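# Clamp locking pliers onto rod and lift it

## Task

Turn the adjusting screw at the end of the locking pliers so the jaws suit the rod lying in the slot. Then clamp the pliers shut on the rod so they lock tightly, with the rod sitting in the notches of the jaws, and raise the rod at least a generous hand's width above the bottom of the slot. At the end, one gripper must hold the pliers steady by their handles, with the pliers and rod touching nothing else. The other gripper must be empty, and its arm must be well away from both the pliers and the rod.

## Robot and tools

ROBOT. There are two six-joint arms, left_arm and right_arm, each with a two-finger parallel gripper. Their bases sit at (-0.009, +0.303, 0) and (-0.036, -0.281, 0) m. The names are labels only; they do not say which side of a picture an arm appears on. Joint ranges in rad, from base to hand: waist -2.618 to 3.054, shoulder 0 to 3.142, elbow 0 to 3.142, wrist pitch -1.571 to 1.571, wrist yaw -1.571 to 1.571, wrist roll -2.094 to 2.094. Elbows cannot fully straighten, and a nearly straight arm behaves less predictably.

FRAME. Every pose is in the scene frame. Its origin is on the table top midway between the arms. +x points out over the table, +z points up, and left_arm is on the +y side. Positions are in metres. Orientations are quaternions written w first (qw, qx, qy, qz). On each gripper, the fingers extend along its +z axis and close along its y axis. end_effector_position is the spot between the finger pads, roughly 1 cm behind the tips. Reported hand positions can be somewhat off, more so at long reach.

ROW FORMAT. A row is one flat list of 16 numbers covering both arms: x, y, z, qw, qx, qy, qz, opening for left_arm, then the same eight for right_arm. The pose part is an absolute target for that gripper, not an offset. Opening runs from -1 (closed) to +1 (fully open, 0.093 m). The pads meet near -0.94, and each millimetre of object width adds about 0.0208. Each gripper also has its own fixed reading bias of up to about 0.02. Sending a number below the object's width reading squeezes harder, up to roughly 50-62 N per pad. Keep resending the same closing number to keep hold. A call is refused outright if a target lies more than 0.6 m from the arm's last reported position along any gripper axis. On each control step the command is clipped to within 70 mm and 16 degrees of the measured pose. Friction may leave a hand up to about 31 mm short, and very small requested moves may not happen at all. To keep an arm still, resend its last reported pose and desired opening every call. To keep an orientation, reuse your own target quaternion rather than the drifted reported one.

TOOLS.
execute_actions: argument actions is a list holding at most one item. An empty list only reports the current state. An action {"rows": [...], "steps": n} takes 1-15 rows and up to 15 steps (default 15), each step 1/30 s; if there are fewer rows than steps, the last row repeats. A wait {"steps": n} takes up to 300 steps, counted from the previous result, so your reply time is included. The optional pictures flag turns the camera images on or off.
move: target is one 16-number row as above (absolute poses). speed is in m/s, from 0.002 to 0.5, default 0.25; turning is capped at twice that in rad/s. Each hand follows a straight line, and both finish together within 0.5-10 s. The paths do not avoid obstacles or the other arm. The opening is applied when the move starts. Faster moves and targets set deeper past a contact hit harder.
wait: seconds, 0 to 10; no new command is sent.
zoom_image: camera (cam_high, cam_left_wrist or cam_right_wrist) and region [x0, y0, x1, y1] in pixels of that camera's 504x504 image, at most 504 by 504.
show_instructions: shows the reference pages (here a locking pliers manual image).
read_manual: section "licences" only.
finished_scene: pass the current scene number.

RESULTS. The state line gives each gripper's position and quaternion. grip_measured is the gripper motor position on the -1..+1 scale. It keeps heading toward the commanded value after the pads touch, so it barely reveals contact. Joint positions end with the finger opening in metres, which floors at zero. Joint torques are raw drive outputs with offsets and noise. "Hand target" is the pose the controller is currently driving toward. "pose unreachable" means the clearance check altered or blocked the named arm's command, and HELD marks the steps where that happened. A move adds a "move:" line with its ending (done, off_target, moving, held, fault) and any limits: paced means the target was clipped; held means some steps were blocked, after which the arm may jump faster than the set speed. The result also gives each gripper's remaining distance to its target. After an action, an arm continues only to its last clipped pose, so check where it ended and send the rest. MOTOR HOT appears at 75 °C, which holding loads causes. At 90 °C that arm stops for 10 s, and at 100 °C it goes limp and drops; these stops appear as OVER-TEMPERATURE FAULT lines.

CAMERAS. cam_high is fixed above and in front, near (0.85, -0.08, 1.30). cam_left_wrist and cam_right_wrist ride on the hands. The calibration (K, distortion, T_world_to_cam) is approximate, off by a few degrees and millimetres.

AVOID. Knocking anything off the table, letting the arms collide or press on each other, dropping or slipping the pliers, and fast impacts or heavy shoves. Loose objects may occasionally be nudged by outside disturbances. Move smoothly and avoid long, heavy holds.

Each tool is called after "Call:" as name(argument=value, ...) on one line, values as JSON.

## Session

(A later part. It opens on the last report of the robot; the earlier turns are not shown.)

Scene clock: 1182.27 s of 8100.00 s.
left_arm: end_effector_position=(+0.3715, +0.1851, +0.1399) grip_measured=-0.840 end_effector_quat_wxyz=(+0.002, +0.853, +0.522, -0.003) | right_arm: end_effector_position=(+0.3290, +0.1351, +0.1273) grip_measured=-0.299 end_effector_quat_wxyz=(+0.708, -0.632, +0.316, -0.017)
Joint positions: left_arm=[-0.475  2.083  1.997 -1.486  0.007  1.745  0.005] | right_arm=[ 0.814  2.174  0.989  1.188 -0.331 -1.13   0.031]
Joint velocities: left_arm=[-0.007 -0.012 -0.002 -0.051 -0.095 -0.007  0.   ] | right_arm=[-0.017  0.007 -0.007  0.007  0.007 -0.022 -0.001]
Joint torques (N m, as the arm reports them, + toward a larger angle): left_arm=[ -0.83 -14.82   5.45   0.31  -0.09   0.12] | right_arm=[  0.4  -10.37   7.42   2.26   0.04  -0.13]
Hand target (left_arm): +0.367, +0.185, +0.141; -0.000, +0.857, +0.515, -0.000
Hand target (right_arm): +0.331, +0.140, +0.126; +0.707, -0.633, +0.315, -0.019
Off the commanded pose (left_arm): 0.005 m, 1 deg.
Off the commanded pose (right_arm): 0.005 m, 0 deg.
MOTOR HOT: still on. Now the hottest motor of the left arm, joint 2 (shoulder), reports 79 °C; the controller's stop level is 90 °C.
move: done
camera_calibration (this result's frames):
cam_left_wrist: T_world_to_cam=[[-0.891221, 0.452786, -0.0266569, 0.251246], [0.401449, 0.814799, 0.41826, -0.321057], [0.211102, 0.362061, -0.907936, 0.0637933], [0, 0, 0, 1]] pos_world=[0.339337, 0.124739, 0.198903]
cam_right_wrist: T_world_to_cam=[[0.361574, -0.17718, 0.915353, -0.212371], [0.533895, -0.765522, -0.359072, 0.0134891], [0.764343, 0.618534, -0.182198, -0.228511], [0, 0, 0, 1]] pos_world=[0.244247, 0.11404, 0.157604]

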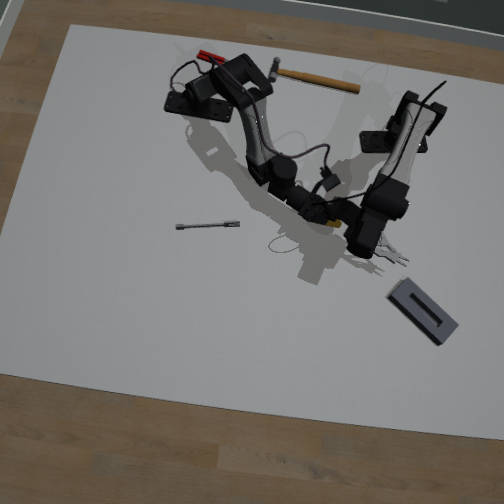

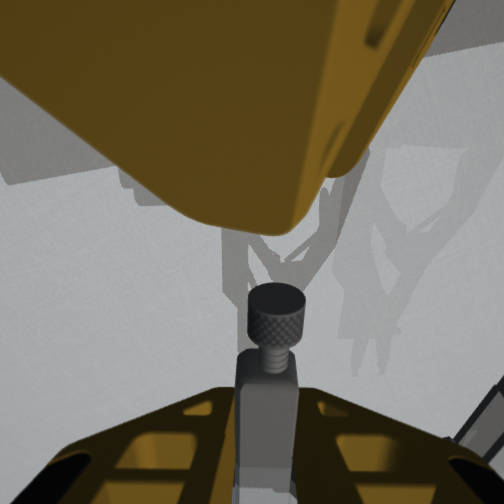

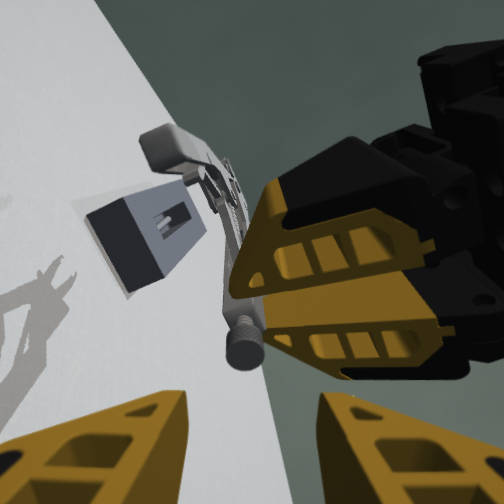

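Call:
move(target=[0.367,0.185,0.141,0,0.857,0.515,0,-0.9,0.340,0.157,0.125,0.7069,-0.6329,0.3155,-0.0185,-0.45], speed=0.03)

Scene clock: 1185.37 s of 8100.00 s.
left_arm: end_effector_position=(+0.3717, +0.1850, +0.1399) grip_measured=-0.840 end_effector_quat_wxyz=(+0.002, +0.853, +0.522, -0.003) | right_arm: end_effector_position=(+0.3383, +0.1520, +0.1263) grip_measured=-0.449 end_effector_quat_wxyz=(+0.708, -0.632, +0.316, -0.017)
Joint positions: left_arm=[-0.475  2.083  1.997 -1.486  0.008  1.746  0.005] | right_arm=[ 0.829  2.22   1.077  1.146 -0.317 -1.13   0.024]
Joint velocities: left_arm=[-0.017  0.002  0.007 -0.022 -0.081 -0.007  0.   ] | right_arm=[ 0.002 -0.007 -0.002 -0.051 -0.037  0.007 -0.002]
Joint torques (N m, as the arm reports them, + toward a larger angle): left_arm=[ -0.76 -14.76   5.52   0.26  -0.12   0.14] | right_arm=[  0.38 -10.99   7.52   2.31   0.03  -0.14]
Hand target (left_arm): +0.367, +0.185, +0.141; -0.000, +0.857, +0.515, -0.000
Hand target (right_arm): +0.340, +0.157, +0.125; +0.707, -0.633, +0.315, -0.019
Off the commanded pose (left_arm): 0.005 m, 1 deg.
Off the commanded pose (right_arm): 0.005 m, 0 deg.
MOTOR HOT: still on. Now the hottest motor of the left arm, joint 2 (shoulder), reports 79 °C; the controller's stop level is 90 °C.
move: done
camera_calibration (this result's frames):
cam_left_wrist: T_world_to_cam=[[-0.891031, 0.45311, -0.0274764, 0.251423], [0.401501, 0.814893, 0.418028, -0.32103], [0.211803, 0.361444, -0.908019, 0.0636674], [0, 0, 0, 1]] pos_world=[0.339435, 0.124671, 0.198919]
cam_right_wrist: T_world_to_cam=[[0.361852, -0.176965, 0.915285, -0.211985], [0.533786, -0.765606, -0.359054, 0.0211112], [0.764287, 0.618491, -0.182574, -0.246123], [0, 0, 0, 1]] pos_world=[0.253547, 0.130874, 0.156671]

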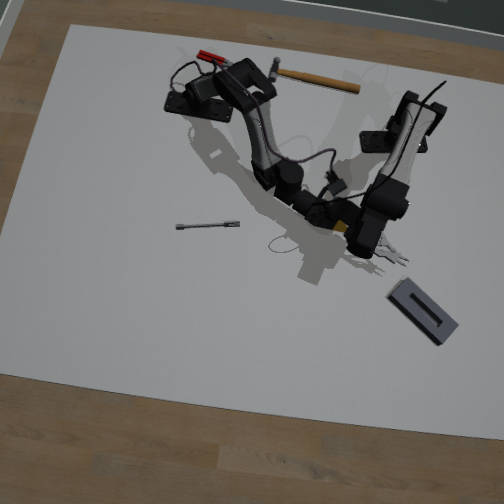

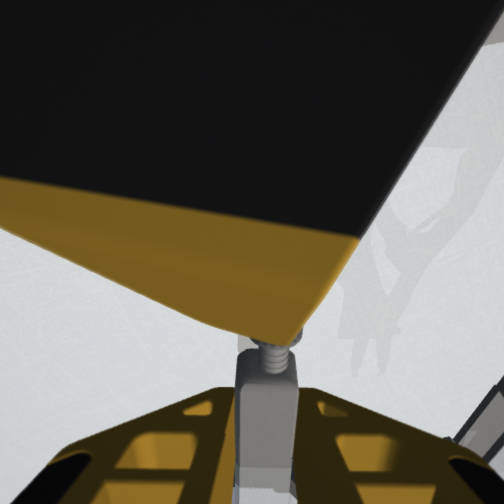

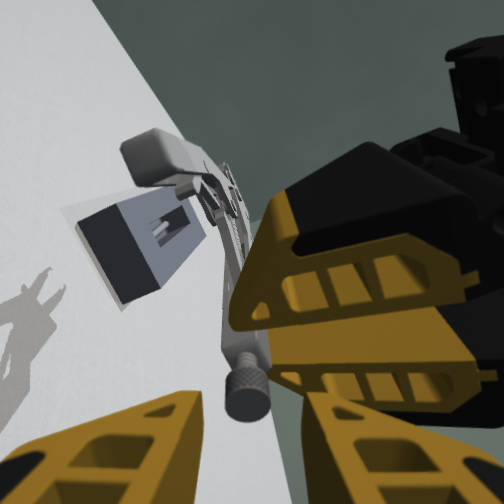

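Call:
execute_actions(actions=[{"rows":[[0.367,0.185,0.141,0,0.857,0.515,0,-0.9,0.341,0.159,0.125,0.7069,-0.6329,0.3155,-0.0185,-0.85]],"steps":15}])

Scene clock: 1187.93 s of 8100.00 s.
left_arm: end_effector_position=(+0.3723, +0.1853, +0.1399) grip_measured=-0.840 end_effector_quat_wxyz=(+0.002, +0.853, +0.522, -0.001) | right_arm: end_effector_position=(+0.3401, +0.1533, +0.1264) grip_measured=-0.849 end_effector_quat_wxyz=(+0.708, -0.631, +0.317, -0.017)
Joint positions: left_arm=[-0.475  2.083  1.997 -1.483  0.005  1.746  0.005] | right_arm=[ 0.829  2.225  1.087  1.139 -0.315 -1.13   0.004]
Joint velocities: left_arm=[ 0.002 -0.007  0.002  0.037 -0.007 -0.022 -0.   ] | right_arm=[-0.002  0.012 -0.007 -0.051  0.051 -0.066  0.001]
Joint torques (N m, as the arm reports them, + toward a larger angle): left_arm=[ -1.01 -14.85   5.44   0.3   -0.04   0.17] | right_arm=[  0.42 -10.95   7.62   2.26   0.01  -0.14]
Hand target (left_arm): +0.367, +0.185, +0.141; -0.000, +0.857, +0.515, -0.000
Hand target (right_arm): +0.341, +0.159, +0.125; +0.707, -0.633, +0.315, -0.019
Off the commanded pose (left_arm): 0.005 m, 1 deg.
Off the commanded pose (right_arm): 0.006 m, 0 deg.
MOTOR HOT: still on. Now the hottest motor of the left arm, joint 2 (shoulder), reports 79 °C; the controller's stop level is 90 °C.
Steps of this call (steps 1 to 62: nothing new was sent; steps 63 to 77: all 15 steps of this action). Readings (end_effector_position):
63: left_arm (+0.3717, +0.1850, +0.1399) | right_arm (+0.3385, +0.1521, +0.1261)
64: left_arm (+0.3717, +0.1850, +0.1399) | right_arm (+0.3390, +0.1525, +0.1263)
66: left_arm (+0.3719, +0.1851, +0.1399) | right_arm (+0.3397, +0.1531, +0.1265)
70: left_arm (+0.3723, +0.1852, +0.1399) | right_arm (+0.3399, +0.1532, +0.1262)
77: the state above
camera_calibration (this result's frames):
cam_left_wrist: T_world_to_cam=[[-0.890947, 0.453163, -0.0292736, 0.252103], [0.400254, 0.814105, 0.42075, -0.321283], [0.2145, 0.363149, -0.906704, 0.0619241], [0, 0, 0, 1]] pos_world=[0.339922, 0.124826, 0.198707]
cam_right_wrist: T_world_to_cam=[[0.361768, -0.177415, 0.915231, -0.212367], [0.532225, -0.766716, -0.359002, 0.0218724], [0.765415, 0.616984, -0.182948, -0.248387], [0, 0, 0, 1]] pos_world=[0.255305, 0.132344, 0.156775]

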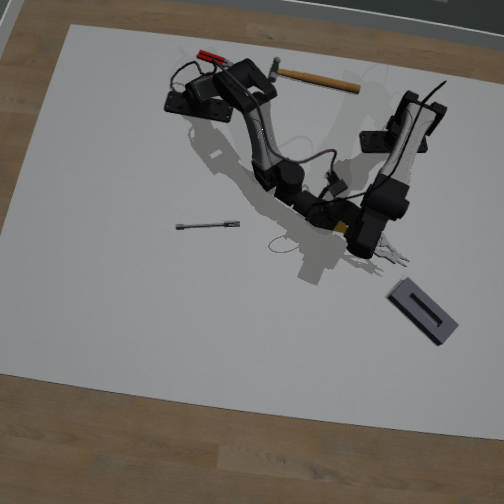

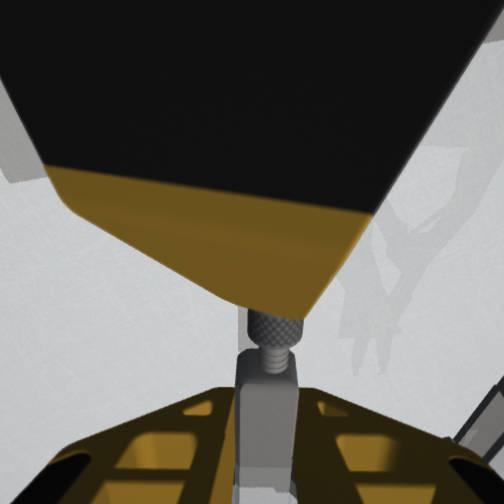

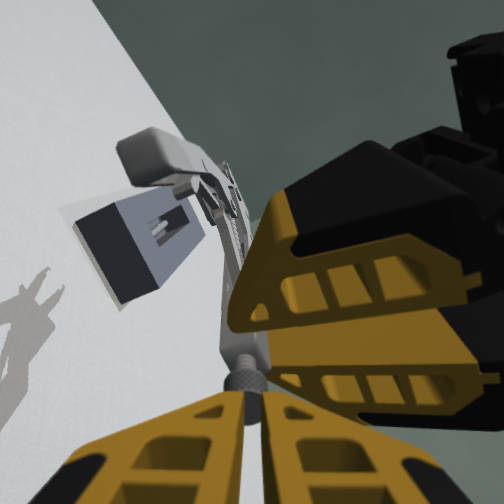

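Missed — fingers closed just short of the knurl. Reopen and advance ~8 mm.

Call:
execute_actions(actions=[{"rows":[[0.367,0.185,0.141,0,0.857,0.515,0,-0.9,0.341,0.159,0.125,0.7069,-0.6329,0.3155,-0.0185,-0.5]],"steps":10}], pictures=false)

Call:
move(target=[0.367,0.185,0.141,0,0.857,0.515,0,-0.9,0.345,0.166,0.125,0.7069,-0.6329,0.3155,-0.0185,-0.5], speed=0.02)

Call:
execute_actions(actions=[{"rows":[[0.367,0.185,0.141,0,0.857,0.515,0,-0.9,0.345,0.166,0.125,0.7069,-0.6329,0.3155,-0.0185,-0.85]],"steps":15}])

Scene clock: 1191.43 s of 8100.00 s.
left_arm: end_effector_position=(+0.3724, +0.1854, +0.1399) grip_measured=-0.840 end_effector_quat_wxyz=(+0.002, +0.853, +0.521, -0.001) | right_arm: end_effector_position=(+0.3401, +0.1532, +0.1260) grip_measured=-0.502 end_effector_quat_wxyz=(+0.707, -0.632, +0.317, -0.017)
Joint positions: left_arm=[-0.475  2.083  1.997 -1.483  0.004  1.746  0.005] | right_arm=[ 0.829  2.225  1.087  1.138 -0.314 -1.13   0.021]
Joint velocities: left_arm=[-0.007  0.002  0.022 -0.022  0.037  0.037 -0.001] | right_arm=[-0.012  0.007 -0.012 -0.022  0.022 -0.022  0.   ]
Joint torques (N m, as the arm reports them, + toward a larger angle): left_arm=[ -0.82 -14.96   5.33   0.29  -0.07   0.13] | right_arm=[  0.45 -10.99   7.62   2.26   0.01  -0.13]
Hand target (left_arm): +0.367, +0.185, +0.141; -0.000, +0.857, +0.515, -0.000
Hand target (right_arm): +0.341, +0.159, +0.125; +0.707, -0.633, +0.315, -0.018
Off the commanded pose (left_arm): 0.005 m, 1 deg.
Off the commanded pose (right_arm): 0.006 m, 0 deg.
MOTOR HOT: still on. Now the hottest motor of the left arm, joint 2 (shoulder), reports 80 °C; the controller's stop level is 90 °C.
Steps of this call (steps 1 to 95: nothing new was sent; steps 96 to 105: all 10 steps of this action). Readings (end_effector_position):
96: left_arm (+0.3724, +0.1854, +0.1399) | right_arm (+0.3401, +0.1532, +0.1264)
97: left_arm (+0.3724, +0.1854, +0.1399) | right_arm (+0.3401, +0.1532, +0.1264)
99: left_arm (+0.3724, +0.1854, +0.1399) | right_arm (+0.3401, +0.1532, +0.1261)
103: left_arm (+0.3724, +0.1854, +0.1399) | right_arm (+0.3401, +0.1532, +0.1260)
105: the state above

Scene clock: 1192.60 s of 8100.00 s.
left_arm: end_effector_position=(+0.3723, +0.1852, +0.1399) grip_measured=-0.840 end_effector_quat_wxyz=(+0.002, +0.853, +0.521, -0.002) | right_arm: end_effector_position=(+0.3434, +0.1609, +0.1258) grip_measured=-0.502 end_effector_quat_wxyz=(+0.707, -0.632, +0.316, -0.017)
Joint positions: left_arm=[-0.475  2.083  1.997 -1.483  0.005  1.746  0.005] | right_arm=[ 0.836  2.245  1.126  1.12  -0.31  -1.13   0.021]
Joint velocities: left_arm=[ 0.007  0.002 -0.007 -0.007 -0.022 -0.022 -0.   ] | right_arm=[-0.012 -0.002 -0.002  0.007  0.022 -0.051 -0.002]
Joint torques (N m, as the arm reports them, + toward a larger angle): left_arm=[ -0.84 -14.86   5.4    0.29  -0.04   0.11] | right_arm=[  0.26 -11.36   7.74   2.24  -0.03  -0.14]
Hand target (left_arm): +0.367, +0.185, +0.141; -0.000, +0.857, +0.515, -0.000
Hand target (right_arm): +0.345, +0.166, +0.125; +0.707, -0.633, +0.316, -0.019
Off the commanded pose (left_arm): 0.005 m, 1 deg.
Off the commanded pose (right_arm): 0.005 m, 0 deg.
MOTOR HOT: still on. Now the hottest motor of the left arm, joint 2 (shoulder), reports 80 °C; the controller's stop level is 90 °C.
move: done
camera_calibration (this result's frames):
cam_left_wrist: T_world_to_cam=[[-0.890777, 0.453492, -0.0293408, 0.251999], [0.400611, 0.814105, 0.420409, -0.321311], [0.214539, 0.362737, -0.90686, 0.0620346], [0, 0, 0, 1]] pos_world=[0.339887, 0.124799, 0.198733]
cam_right_wrist: T_world_to_cam=[[0.362862, -0.176, 0.915071, -0.212276], [0.53339, -0.765984, -0.358836, 0.0252132], [0.764085, 0.618298, -0.184069, -0.255422], [0, 0, 0, 1]] pos_world=[0.258743, 0.139879, 0.15628]

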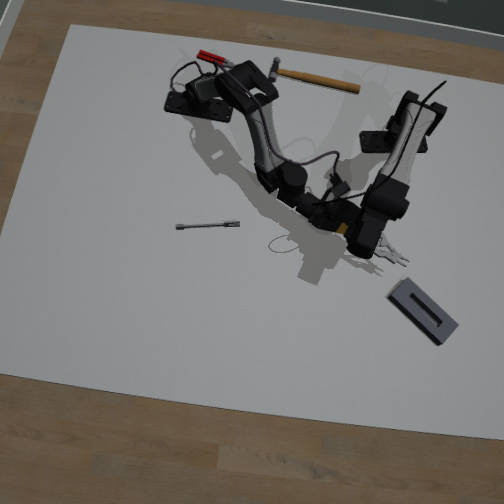

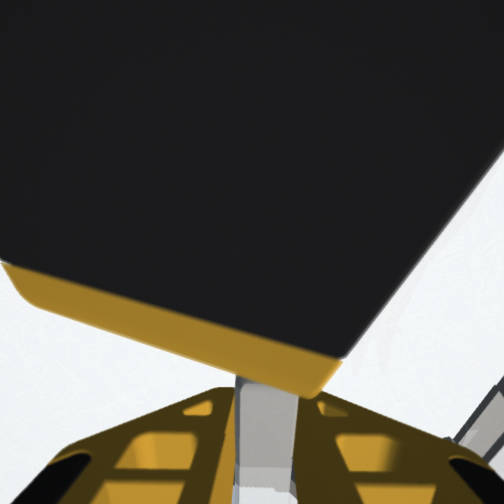

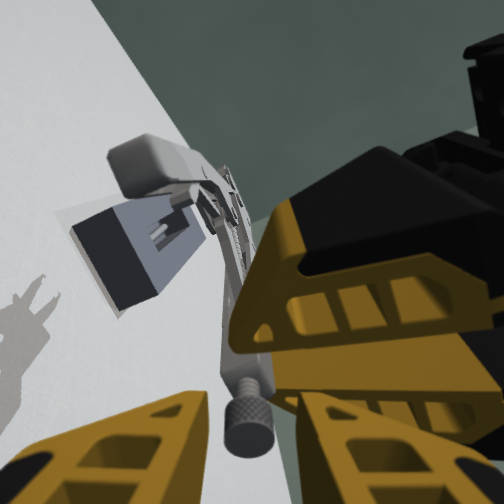

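Scene clock: 1193.10 s of 8100.00 s.
left_arm: end_effector_position=(+0.3727, +0.1851, +0.1399) grip_measured=-0.840 end_effector_quat_wxyz=(+0.003, +0.853, +0.521, -0.001) | right_arm: end_effector_position=(+0.3434, +0.1611, +0.1250) grip_measured=-0.837 end_effector_quat_wxyz=(+0.706, -0.633, +0.317, -0.016)
Joint positions: left_arm=[-0.475  2.083  1.997 -1.482  0.006  1.746  0.005] | right_arm=[ 0.836  2.245  1.127  1.116 -0.31  -1.13   0.005]
Joint velocities: left_arm=[ 0.012  0.007 -0.002 -0.051  0.022 -0.051 -0.   ] | right_arm=[-0.007 -0.007  0.012  0.051 -0.022 -0.066 -0.001]
Joint torques (N m, as the arm reports them, + toward a larger angle): left_arm=[ -0.84 -14.88   5.35   0.25  -0.07   0.13] | right_arm=[  0.3  -11.31   7.68   2.3    0.01  -0.13]
Hand target (left_arm): +0.367, +0.185, +0.141; -0.000, +0.857, +0.515, -0.000
Hand target (right_arm): +0.345, +0.166, +0.125; +0.707, -0.633, +0.315, -0.018
Off the commanded pose (left_arm): 0.006 m, 1 deg.
Off the commanded pose (right_arm): 0.005 m, 0 deg.
MOTOR HOT: still on. Now the hottest motor of the left arm, joint 2 (shoulder), reports 80 °C; the controller's stop level is 90 °C.
Steps of this call (steps 1 to 15: all 15 steps of this action). Readings (end_effector_position):
1: left_arm (+0.3723, +0.1852, +0.1399) | right_arm (+0.3434, +0.1609, +0.1257)
2: left_arm (+0.3725, +0.1851, +0.1399) | right_arm (+0.3433, +0.1611, +0.1252)
4: left_arm (+0.3726, +0.1851, +0.1399) | right_arm (+0.3434, +0.1611, +0.1250)
8: left_arm (+0.3727, +0.1851, +0.1399) | right_arm (+0.3434, +0.1611, +0.1250)
15: the state above
camera_calibration (this result's frames):
cam_left_wrist: T_world_to_cam=[[-0.890563, 0.453808, -0.0309108, 0.252456], [0.400355, 0.814294, 0.420287, -0.321229], [0.2159, 0.361917, -0.906864, 0.0616705], [0, 0, 0, 1]] pos_world=[0.340119, 0.124689, 0.198739]
cam_right_wrist: T_world_to_cam=[[0.365108, -0.173805, 0.914597, -0.212611], [0.53251, -0.766844, -0.358306, 0.0254799], [0.763629, 0.617852, -0.187428, -0.254968], [0, 0, 0, 1]] pos_world=[0.258758, 0.140119, 0.155795]

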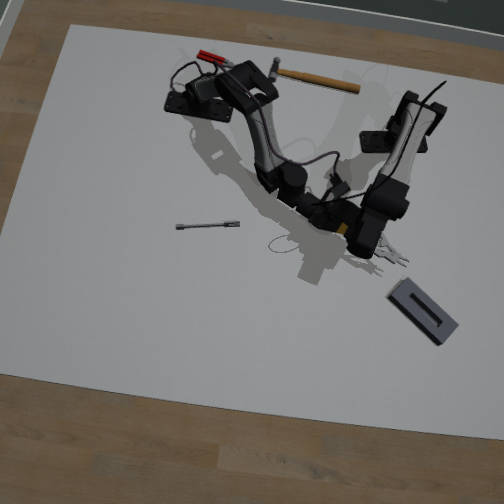

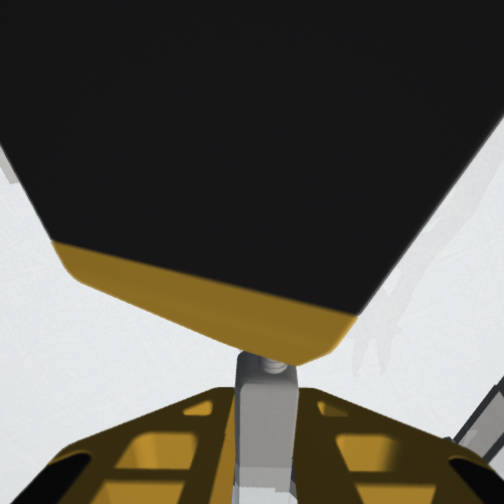

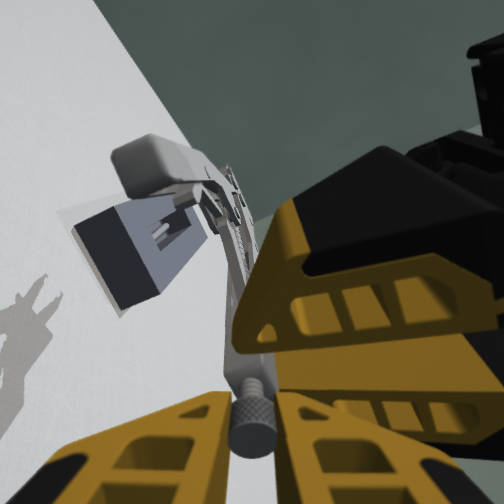

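Call:
move(target=[0.367,0.185,0.141,0,0.857,0.515,0,-0.9,0.345,0.166,0.125,0.6861,-0.6861,0.171,-0.171,-0.85], speed=0.15)

Call:
execute_actions(actions=[{"rows":[[0.367,0.185,0.141,0,0.857,0.515,0,-0.9,0.345,0.166,0.123,0.6861,-0.6861,0.171,-0.171,-0.55]],"steps":10}], pictures=false)

Call:
move(target=[0.367,0.185,0.141,0,0.857,0.515,0,-0.9,0.29,0.06,0.122,0.6861,-0.6861,0.171,-0.171,-0.55], speed=0.1)

Scene clock: 1198.13 s of 8100.00 s.
left_arm: end_effector_position=(+0.3727, +0.1850, +0.1399) grip_measured=-0.840 end_effector_quat_wxyz=(+0.003, +0.854, +0.521, -0.001) | right_arm: end_effector_position=(+0.3434, +0.1611, +0.1249) grip_measured=-0.837 end_effector_quat_wxyz=(+0.686, -0.686, +0.176, -0.165)
Joint positions: left_arm=[-0.475  2.083  1.997 -1.481  0.006  1.747  0.005] | right_arm=[ 0.836  2.245  1.127  1.115 -0.31  -1.557  0.005]
Joint velocities: left_arm=[-0.002  0.002  0.007 -0.007 -0.11   0.022 -0.   ] | right_arm=[ 0.002 -0.017  0.002 -0.037 -0.007  0.007 -0.   ]
Joint torques (N m, as the arm reports them, + toward a larger angle): left_arm=[ -0.81 -14.81   5.38   0.3   -0.09   0.11] | right_arm=[  0.24 -11.37   7.7    2.31   0.01  -0.11]
Hand target (left_arm): +0.367, +0.185, +0.141; -0.000, +0.857, +0.515, -0.001
Hand target (right_arm): +0.345, +0.166, +0.125; +0.686, -0.686, +0.171, -0.171
Off the commanded pose (left_arm): 0.006 m, 1 deg.
Off the commanded pose (right_arm): 0.005 m, 1 deg.
MOTOR HOT: still on. Now the hottest motor of the left arm, joint 2 (shoulder), reports 80 °C; the controller's stop level is 90 °C.
move: done
camera_calibration (this result's frames):
cam_left_wrist: T_world_to_cam=[[-0.890208, 0.454474, -0.031356, 0.252365], [0.400869, 0.814188, 0.420003, -0.321318], [0.21641, 0.36132, -0.906981, 0.0616249], [0, 0, 0, 1]] pos_world=[0.340127, 0.124653, 0.19876]
cam_right_wrist: T_world_to_cam=[[-0.00085471, 0.0212561, 0.999774, -0.128847], [0.5986, -0.800856, 0.0175387, -0.0387295], [0.801048, 0.598479, -0.0120394, -0.286629], [0, 0, 0, 1]] pos_world=[0.252677, 0.143263, 0.126046]

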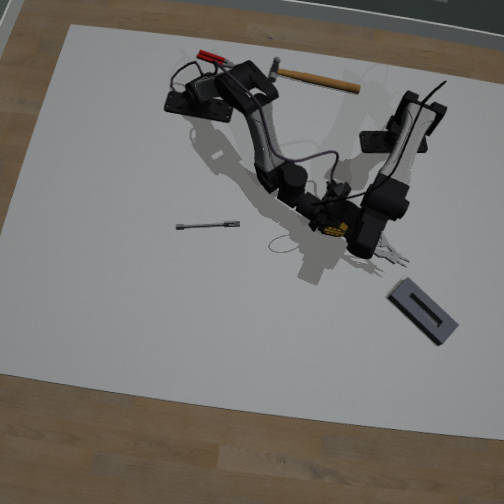

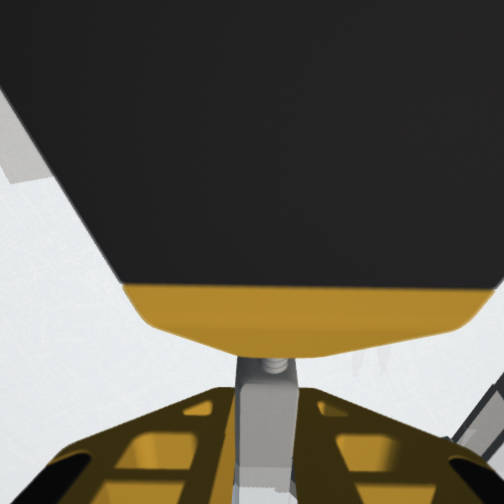

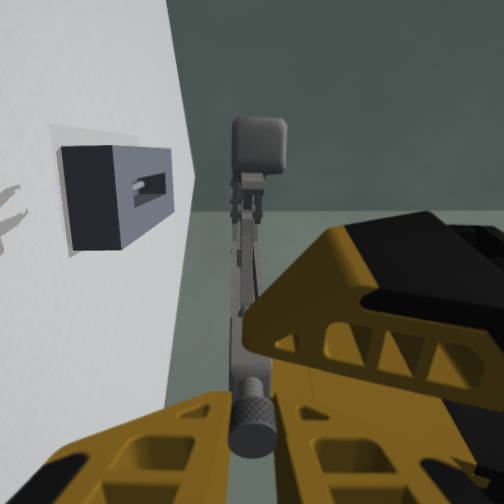

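Scene clock: 1198.47 s of 8100.00 s.
left_arm: end_effector_position=(+0.3727, +0.1850, +0.1399) grip_measured=-0.840 end_effector_quat_wxyz=(+0.003, +0.854, +0.521, -0.001) | right_arm: end_effector_position=(+0.3434, +0.1611, +0.1249) grip_measured=-0.552 end_effector_quat_wxyz=(+0.686, -0.686, +0.175, -0.167)
Joint positions: left_arm=[-0.475  2.083  1.997 -1.481  0.006  1.747  0.005] | right_arm=[ 0.836  2.245  1.127  1.115 -0.309 -1.561  0.019]
Joint velocities: left_arm=[-0.007 -0.007 -0.012 -0.051 -0.022  0.022  0.   ] | right_arm=[-0.007  0.007 -0.012  0.007 -0.066 -0.007 -0.001]
Joint torques (N m, as the arm reports them, + toward a larger angle): left_arm=[ -0.9  -14.8    5.44   0.24  -0.08   0.1 ] | right_arm=[  0.23 -10.71   7.65   2.38   0.    -0.15]
Hand target (left_arm): +0.367, +0.185, +0.141; -0.000, +0.857, +0.515, -0.000
Hand target (right_arm): +0.345, +0.166, +0.123; +0.686, -0.686, +0.171, -0.171
Off the commanded pose (left_arm): 0.006 m, 1 deg.
Off the commanded pose (right_arm): 0.006 m, 1 deg.
MOTOR HOT: still on. Now the hottest motor of the left arm, joint 2 (shoulder), reports 80 °C; the controller's stop level is 90 °C.
Steps of this call (steps 1 to 10: all 10 steps of this action). Readings (end_effector_position):
1: left_arm (+0.3727, +0.1850, +0.1399) | right_arm (+0.3434, +0.1611, +0.1249)
2: left_arm (+0.3727, +0.1850, +0.1399) | right_arm (+0.3434, +0.1611, +0.1249)
4: left_arm (+0.3727, +0.1850, +0.1399) | right_arm (+0.3434, +0.1611, +0.1249)
8: left_arm (+0.3727, +0.1850, +0.1399) | right_arm (+0.3434, +0.1611, +0.1249)
10: the state above

Scene clock: 1200.33 s of 8100.00 s.
left_arm: end_effector_position=(+0.3722, +0.1837, +0.1399) grip_measured=-0.840 end_effector_quat_wxyz=(+0.005, +0.854, +0.521, -0.004) | right_arm: end_effector_position=(+0.2930, +0.0628, +0.1109) grip_measured=-0.551 end_effector_quat_wxyz=(+0.677, -0.695, +0.182, -0.161)
Joint positions: left_arm=[-0.476  2.083  1.997 -1.482  0.012  1.747  0.005] | right_arm=[ 0.727  2.04   0.653  1.352 -0.415 -1.562  0.019]
Joint velocities: left_arm=[ 0.002  0.002 -0.007  0.007 -0.022 -0.051 -0.   ] | right_arm=[-0.007  0.007  0.012  0.007 -0.007 -0.007 -0.   ]
Joint torques (N m, as the arm reports them, + toward a larger angle): left_arm=[ -0.78 -14.78   5.48   0.29  -0.12   0.12] | right_arm=[ -0.82 -11.54   3.7    2.62  -0.11  -0.15]
Hand target (left_arm): +0.367, +0.185, +0.141; -0.000, +0.857, +0.515, -0.000
Hand target (right_arm): +0.291, +0.059, +0.123; +0.686, -0.686, +0.172, -0.171
Off the commanded pose (left_arm): 0.006 m, 1 deg.
Off the commanded pose (right_arm): 0.012 m, 2 deg.
MOTOR HOT: still on. Now the hottest motor of the left arm, joint 2 (shoulder), reports 80 °C; the controller's stop level is 90 °C.
move: off_target (right_arm)
camera_calibration (this result's frames):
cam_left_wrist: T_world_to_cam=[[-0.889925, 0.454977, -0.0320994, 0.252419], [0.402456, 0.816411, 0.414128, -0.320234], [0.214625, 0.355624, -0.909652, 0.0642988], [0, 0, 0, 1]] pos_world=[0.339714, 0.123731, 0.19921]
cam_right_wrist: T_world_to_cam=[[0.0199411, 0.0432701, 0.998864, -0.120244], [0.596337, -0.802409, 0.0228547, -0.0868329], [0.802487, 0.595204, -0.0418045, -0.184546], [0, 0, 0, 1]] pos_world=[0.202275, 0.0453697, 0.114377]

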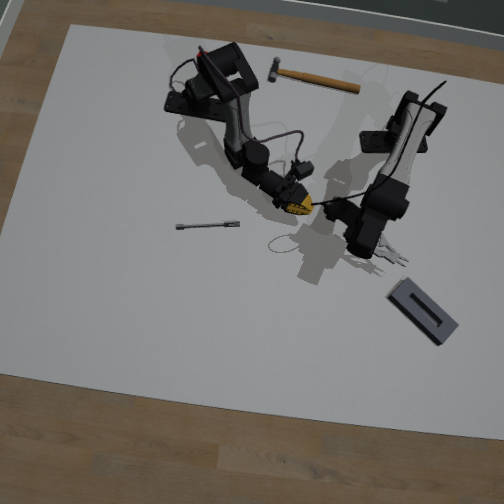

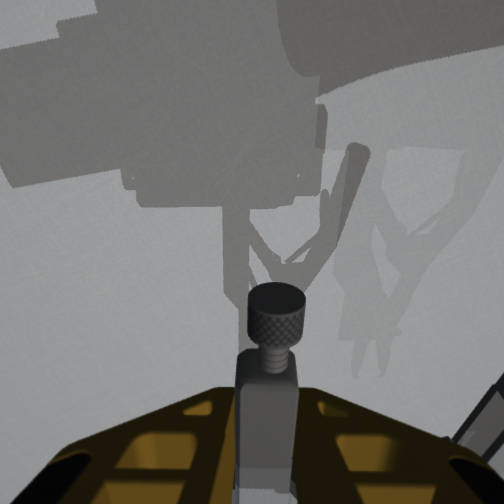

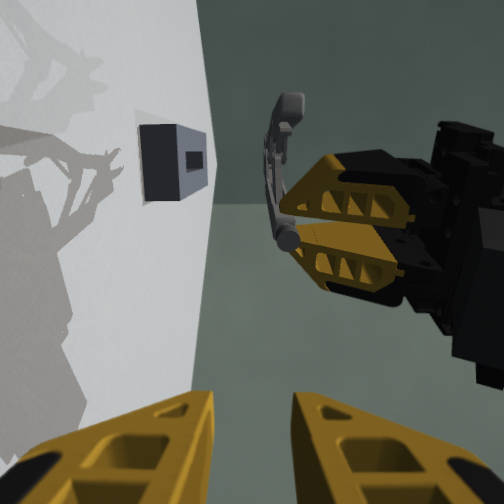

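Call:
move(target=[0.37,0.22,0.15,0.087,-0.17,0.981,0.015,-0.9,0.24,-0.08,0.15,0.632,-0.317,0.632,0.317,1], speed=0.35)

Call:
move(target=[0.36,0.33,0.30,0.6358,-0.3094,0.6358,0.3094,-0.9,0.24,-0.08,0.15,0.632,-0.317,0.632,0.317,1], speed=0.25)

Scene clock: 1207.73 s of 8100.00 s.
left_arm: end_effector_position=(+0.3739, +0.2168, +0.1489) grip_measured=-0.837 end_effector_quat_wxyz=(+0.085, -0.162, +0.983, +0.016) | right_arm: end_effector_position=(+0.2450, -0.0776, +0.1510) grip_measured=+1.000 end_effector_quat_wxyz=(+0.634, -0.318, +0.630, +0.316)
Joint positions: left_arm=[-0.442  1.906  1.766 -1.289 -0.1   -0.586  0.005] | right_arm=[ 0.426  1.532  0.168  1.369 -0.565 -0.002  0.093]
Joint velocities: left_arm=[ 0.007  0.007  0.007 -0.007  0.007 -0.022 -0.   ] | right_arm=[-0.007 -0.017  0.012  0.022 -0.095  0.051  0.   ]
Joint torques (N m, as the arm reports them, + toward a larger angle): left_arm=[ -0.05 -13.76   6.37   0.71  -0.26   0.02] | right_arm=[-0.87 -6.49  3.9   2.14 -0.11 -0.07]
Hand target (left_arm): +0.370, +0.220, +0.151; +0.087, -0.170, +0.981, +0.017
Hand target (right_arm): +0.242, -0.080, +0.151; +0.632, -0.315, +0.632, +0.319
Off the commanded pose (left_arm): 0.005 m, 1 deg.
Off the commanded pose (right_arm): 0.006 m, 0 deg.
MOTOR HOT: still on. Now the hottest motor of the left arm, joint 2 (shoulder), reports 81 °C; the controller's stop level is 90 °C.
move: done
camera_calibration (this result's frames):
cam_left_wrist: T_world_to_cam=[[0.328724, -0.94392, -0.030923, 0.0865798], [-0.908598, -0.325017, 0.262324, 0.408556], [-0.257663, -0.0581355, -0.964484, 0.334784], [0, 0, 0, 1]] pos_world=[0.429014, 0.233975, 0.218397]
cam_right_wrist: T_world_to_cam=[[0.809968, -0.585674, 0.0306253, -0.249336], [-0.225672, -0.359445, -0.905468, 0.204145], [0.541317, 0.726489, -0.423309, 0.071014], [0, 0, 0, 1]] pos_world=[0.209583, -0.124242, 0.222543]

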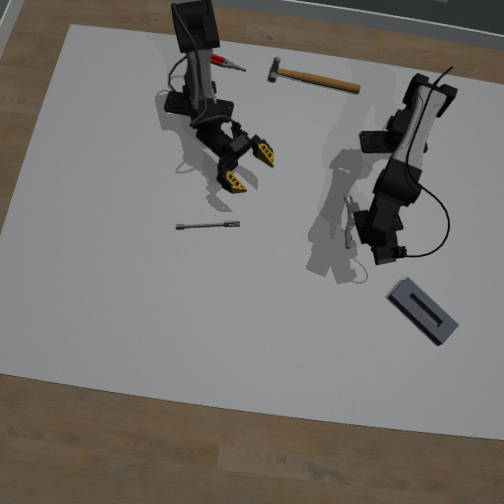

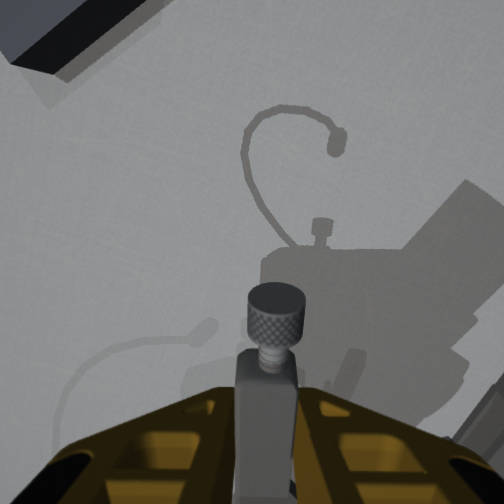

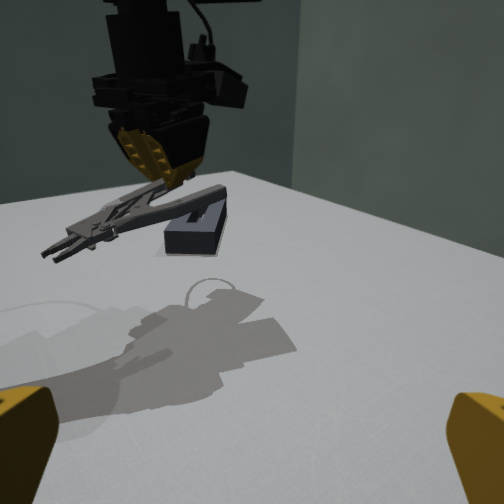

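Scene clock: 1211.93 s of 8100.00 s.
left_arm: end_effector_position=(+0.3569, +0.3266, +0.2997) grip_measured=-0.837 end_effector_quat_wxyz=(+0.625, -0.302, +0.646, +0.319) | right_arm: end_effector_position=(+0.2450, -0.0776, +0.1510) grip_measured=+1.000 end_effector_quat_wxyz=(+0.634, -0.318, +0.630, +0.316)
Joint positions: left_arm=[-0.573  1.368  0.867  0.438 -1.306 -0.026  0.005] | right_arm=[ 0.426  1.532  0.168  1.369 -0.565 -0.002  0.093]
Joint velocities: left_arm=[-0.002 -0.007 -0.022  0.081 -0.007  0.037 -0.001] | right_arm=[ 0.007 -0.002  0.007 -0.051 -0.022  0.022  0.   ]
Joint torques (N m, as the arm reports them, + toward a larger angle): left_arm=[ 0.3  -7.76  7.54  2.3  -0.15  0.12] | right_arm=[-0.5  -6.52  3.39  2.21 -0.09 -0.12]
Hand target (left_arm): +0.353, +0.332, +0.302; +0.630, -0.311, +0.638, +0.316
Hand target (right_arm): +0.240, -0.080, +0.150; +0.632, -0.317, +0.632, +0.317
Off the commanded pose (left_arm): 0.005 m, 2 deg.
Off the commanded pose (right_arm): 0.006 m, 0 deg.
MOTOR HOT: still on. Now the hottest motor of the left arm, joint 2 (shoulder), reports 80 °C; the controller's stop level is 90 °C.
move: done
camera_calibration (this result's frames):
cam_left_wrist: T_world_to_cam=[[0.805113, -0.592259, -0.0319662, -0.0841068], [-0.283339, -0.336703, -0.89797, 0.517638], [0.521068, 0.732025, -0.438894, -0.211293], [0, 0, 0, 1]] pos_world=[0.324481, 0.279149, 0.3694]
cam_right_wrist: T_world_to_cam=[[0.809968, -0.585674, 0.0306253, -0.249336], [-0.225672, -0.359445, -0.905468, 0.204145], [0.541317, 0.726489, -0.423309, 0.071014], [0, 0, 0, 1]] pos_world=[0.209583, -0.124242, 0.222543]

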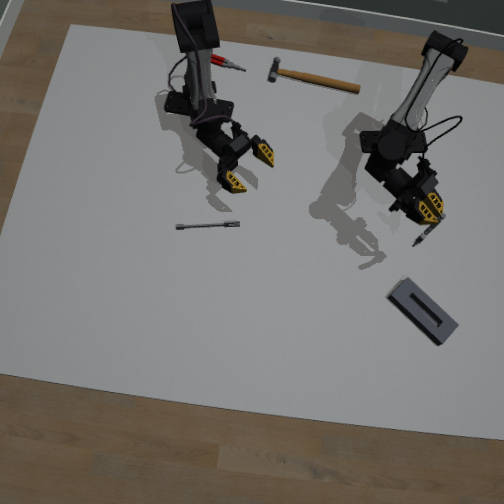

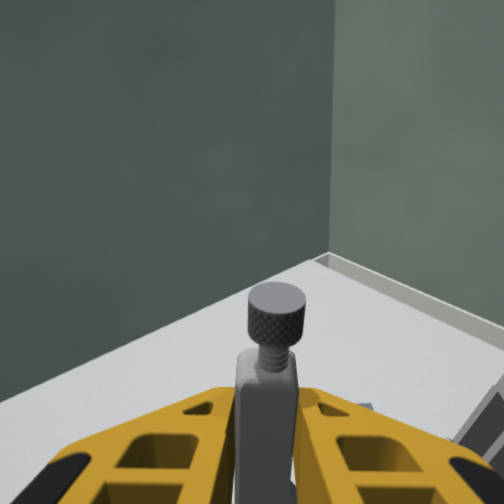

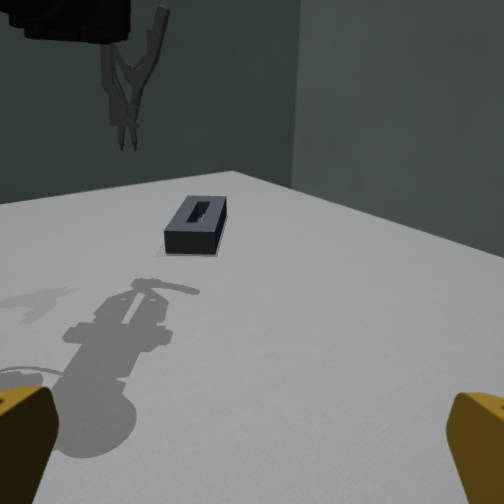

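Call:
move(target=[0.36,0.33,0.30,0.6358,-0.3094,0.6358,0.3094,-0.9,0.305,0.108,0.115,0.632,-0.317,0.632,0.317,1], speed=0.2)

Call:
execute_actions(actions=[{"steps":300}], pictures=false)

Call:
execute_actions(actions=[{"steps":300}], pictures=false)

Scene clock: 1216.87 s of 8100.00 s.
left_arm: end_effector_position=(+0.3589, +0.3272, +0.3051) grip_measured=-0.837 end_effector_quat_wxyz=(+0.635, -0.308, +0.638, +0.308) | right_arm: end_effector_position=(+0.2994, +0.1044, +0.1151) grip_measured=+1.000 end_effector_quat_wxyz=(+0.631, -0.319, +0.631, +0.318)
Joint positions: left_arm=[-0.566  1.368  0.866  0.487 -1.291 -0.013  0.005] | right_arm=[ 0.878  2.11   0.767  1.343 -0.12  -0.002  0.093]
Joint velocities: left_arm=[ 0.002 -0.007 -0.017  0.022  0.051  0.022 -0.   ] | right_arm=[-0.012  0.007 -0.002  0.007 -0.022  0.007  0.   ]
Joint torques (N m, as the arm reports them, + toward a larger angle): left_arm=[ 0.38 -5.46  7.79  2.3  -0.07  0.12] | right_arm=[ 0.04 -9.02  6.56  2.36  0.03 -0.21]
Hand target (left_arm): +0.360, +0.330, +0.300; +0.635, -0.310, +0.636, +0.309
Hand target (right_arm): +0.303, +0.108, +0.113; +0.632, -0.320, +0.632, +0.314
Off the commanded pose (left_arm): 0.006 m, 0 deg.
Off the commanded pose (right_arm): 0.007 m, 0 deg.
MOTOR HOT: still on. Now the hottest motor of the left arm, joint 2 (shoulder), reports 77 °C; the controller's stop level is 90 °C.
move: done
camera_calibration (this result's frames):
cam_left_wrist: T_world_to_cam=[[0.800321, -0.59957, 0.00144519, -0.0912408], [-0.256032, -0.343936, -0.903413, 0.517535], [0.542156, 0.722651, -0.428769, -0.217982], [0, 0, 0, 1]] pos_world=[0.323708, 0.280818, 0.374216]
cam_right_wrist: T_world_to_cam=[[0.813674, -0.580664, 0.0276239, -0.187106], [-0.228017, -0.362505, -0.903658, 0.250083], [0.534736, 0.728985, -0.427362, -0.103696], [0, 0, 0, 1]] pos_world=[0.264717, 0.0576036, 0.186842]

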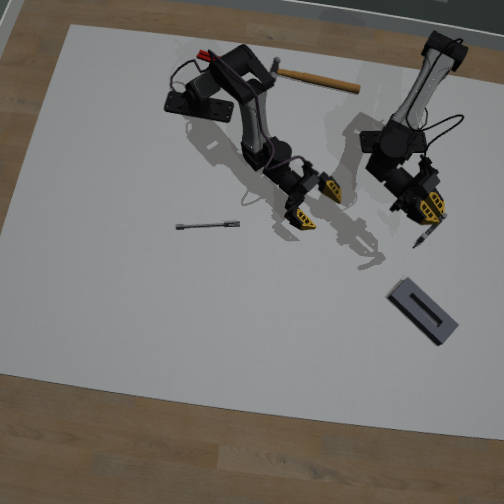

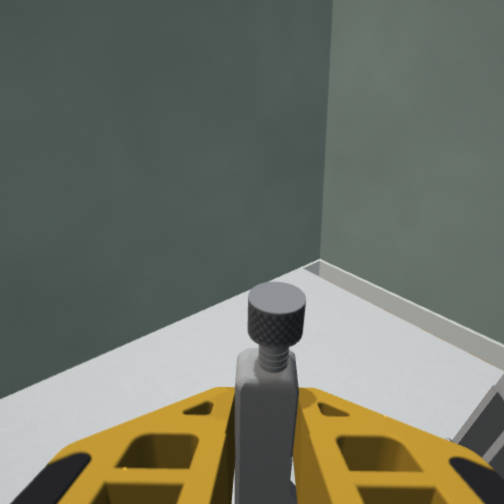

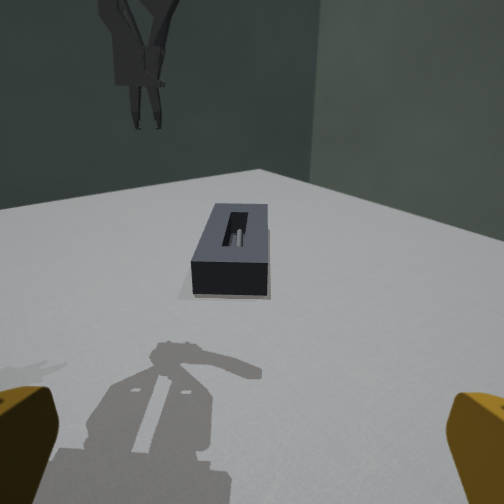

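Scene clock: 1226.87 s of 8100.00 s.
left_arm: end_effector_position=(+0.3590, +0.3272, +0.3053) grip_measured=-0.837 end_effector_quat_wxyz=(+0.635, -0.308, +0.638, +0.307) | right_arm: end_effector_position=(+0.2998, +0.1041, +0.1148) grip_measured=+1.000 end_effector_quat_wxyz=(+0.631, -0.319, +0.632, +0.317)
Joint positions: left_arm=[-0.566  1.368  0.866  0.489 -1.29  -0.012  0.005] | right_arm=[ 0.878  2.11   0.767  1.342 -0.118 -0.002  0.093]
Joint velocities: left_arm=[-0.007  0.007 -0.007  0.051 -0.037  0.007  0.   ] | right_arm=[-0.007  0.012  0.002  0.007 -0.037  0.037  0.   ]
Joint torques (N m, as the arm reports them, + toward a larger angle): left_arm=[ 0.32 -5.47  7.8   2.29 -0.08  0.11] | right_arm=[ 0.04 -9.05  6.55  2.33  0.   -0.2 ]
Hand target (left_arm): +0.360, +0.330, +0.300; +0.635, -0.310, +0.636, +0.309
Hand target (right_arm): +0.302, +0.108, +0.113; +0.632, -0.320, +0.632, +0.314
Off the commanded pose (left_arm): 0.006 m, 0 deg.
Off the commanded pose (right_arm): 0.007 m, 0 deg.
MOTOR HOT: cleared. Now the hottest motor of the left arm, joint 2 (shoulder), reports 72 °C.
Steps of this call (steps 1 to 300: nothing new was sent). Readings (end_effector_position):
1: left_arm (+0.3589, +0.3272, +0.3052) | right_arm (+0.2995, +0.1043, +0.1151)
2: left_arm (+0.3589, +0.3272, +0.3052) | right_arm (+0.2996, +0.1043, +0.1150)
4: left_arm (+0.3589, +0.3272, +0.3053) | right_arm (+0.2997, +0.1042, +0.1150)
8: left_arm (+0.3589, +0.3272, +0.3053) | right_arm (+0.2997, +0.1042, +0.1149)
300: the state above

Scene clock: 1236.87 s of 8100.00 s.
left_arm: end_effector_position=(+0.3590, +0.3272, +0.3053) grip_measured=-0.837 end_effector_quat_wxyz=(+0.635, -0.308, +0.638, +0.307) | right_arm: end_effector_position=(+0.2998, +0.1041, +0.1148) grip_measured=+1.000 end_effector_quat_wxyz=(+0.631, -0.319, +0.632, +0.317)
Joint positions: left_arm=[-0.566  1.368  0.866  0.489 -1.29  -0.012  0.005] | right_arm=[ 0.878  2.11   0.767  1.342 -0.118 -0.002  0.093]
Joint velocities: left_arm=[ 0.007  0.012 -0.007  0.037 -0.037  0.022  0.001] | right_arm=[-0.007  0.012 -0.007 -0.007  0.022 -0.007  0.   ]
Joint torques (N m, as the arm reports them, + toward a larger angle): left_arm=[ 0.39 -5.54  7.88  2.3  -0.08  0.12] | right_arm=[ 0.07 -9.03  6.6   2.34  0.01 -0.2 ]
Hand target (left_arm): +0.360, +0.330, +0.300; +0.635, -0.310, +0.636, +0.309
Hand target (right_arm): +0.302, +0.108, +0.113; +0.632, -0.320, +0.632, +0.314
Off the commanded pose (left_arm): 0.006 m, 0 deg.
Off the commanded pose (right_arm): 0.007 m, 0 deg.
Steps of this call (steps 1 to 300: nothing new was sent). Readings (end_effector_position):
1: left_arm (+0.3590, +0.3272, +0.3053) | right_arm (+0.2998, +0.1041, +0.1148)
2: left_arm (+0.3590, +0.3272, +0.3053) | right_arm (+0.2998, +0.1041, +0.1148)
4: left_arm (+0.3590, +0.3272, +0.3053) | right_arm (+0.2998, +0.1041, +0.1148)
8: left_arm (+0.3590, +0.3272, +0.3053) | right_arm (+0.2998, +0.1041, +0.1148)
300: the state above

Call:
move(target=[0.492,0.415,0.215,0.6358,-0.3094,0.6358,0.3094,-0.9,0.305,0.108,0.115,0.632,-0.317,0.632,0.317,1], speed=0.12)

Call:
zoom_image(camera="cam_right_wrist", region=[190,150,300,260])

Scene clock: 1242.37 s of 8100.00 s.
left_arm: end_effector_position=(+0.4848, +0.4141, +0.1977) grip_measured=-0.837 end_effector_quat_wxyz=(+0.615, -0.295, +0.656, +0.323) | right_arm: end_effector_position=(+0.2998, +0.1041, +0.1138) grip_measured=+1.000 end_effector_quat_wxyz=(+0.630, -0.319, +0.633, +0.317)
Joint positions: left_arm=[-0.232  1.939  1.054  0.822 -0.961  0.011  0.005] | right_arm=[ 0.878  2.11   0.767  1.337 -0.118 -0.002  0.093]
Joint velocities: left_arm=[-0.007  0.002 -0.022  0.022  0.007 -0.037  0.001] | right_arm=[ 0.007 -0.002  0.007  0.007  0.066  0.007  0.   ]
Joint torques (N m, as the arm reports them, + toward a larger angle): left_arm=[  0.17 -11.34  12.13   2.7   -0.14   0.08] | right_arm=[-0.38 -9.1   7.08  2.33 -0.06 -0.12]
Hand target (left_arm): +0.491, +0.416, +0.217; +0.638, -0.307, +0.634, +0.312
Hand target (right_arm): +0.305, +0.108, +0.115; +0.632, -0.317, +0.632, +0.317
Off the commanded pose (left_arm): 0.019 m, 4 deg.
Off the commanded pose (right_arm): 0.007 m, 0 deg.
move: off_target (left_arm)
camera_calibration (this result's frames):
cam_left_wrist: T_world_to_cam=[[0.801121, -0.595484, -0.0600322, -0.129657], [-0.314726, -0.333834, -0.88854, 0.503931], [0.50907, 0.730722, -0.454855, -0.37722], [0, 0, 0, 1]] pos_world=[0.454503, 0.366663, 0.268398]
cam_right_wrist: T_world_to_cam=[[0.812443, -0.582419, 0.0269136, -0.186823], [-0.232151, -0.365491, -0.9014, 0.250198], [0.53483, 0.726088, -0.43215, -0.103425], [0, 0, 0, 1]] pos_world=[0.265181, 0.0577314, 0.185862]

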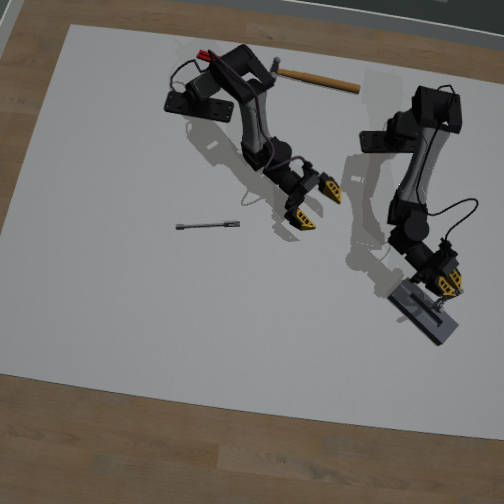

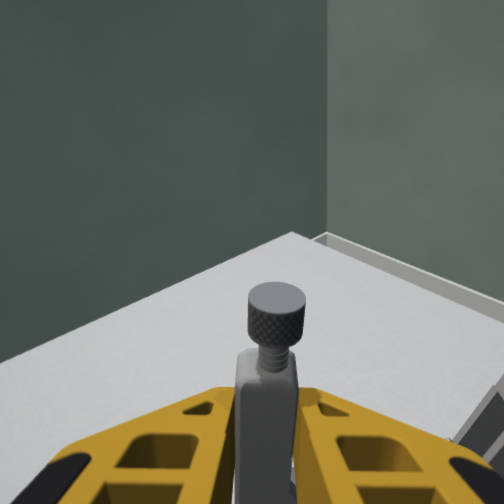

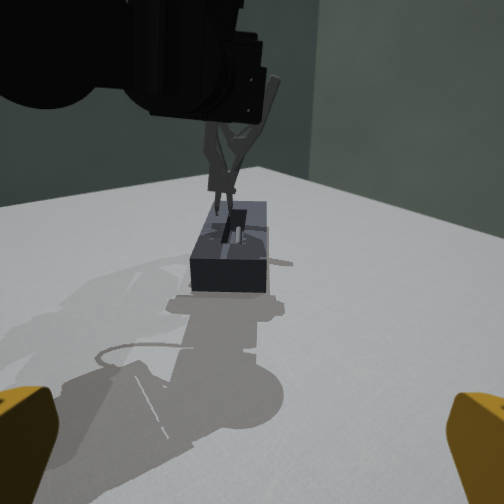

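Region (190, 150, 300, 260) of cam_right_wrist's 504x504 image, scaled by 4.582, with more detail than that image has.

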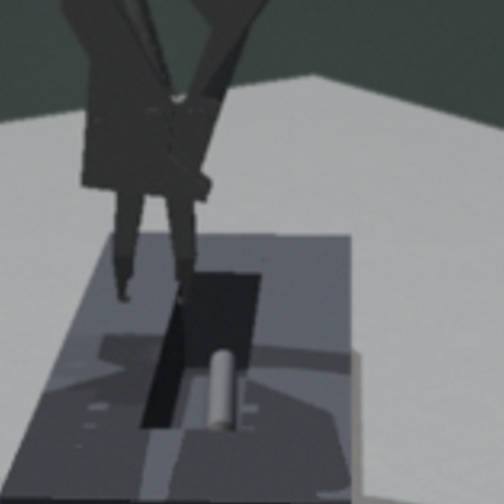

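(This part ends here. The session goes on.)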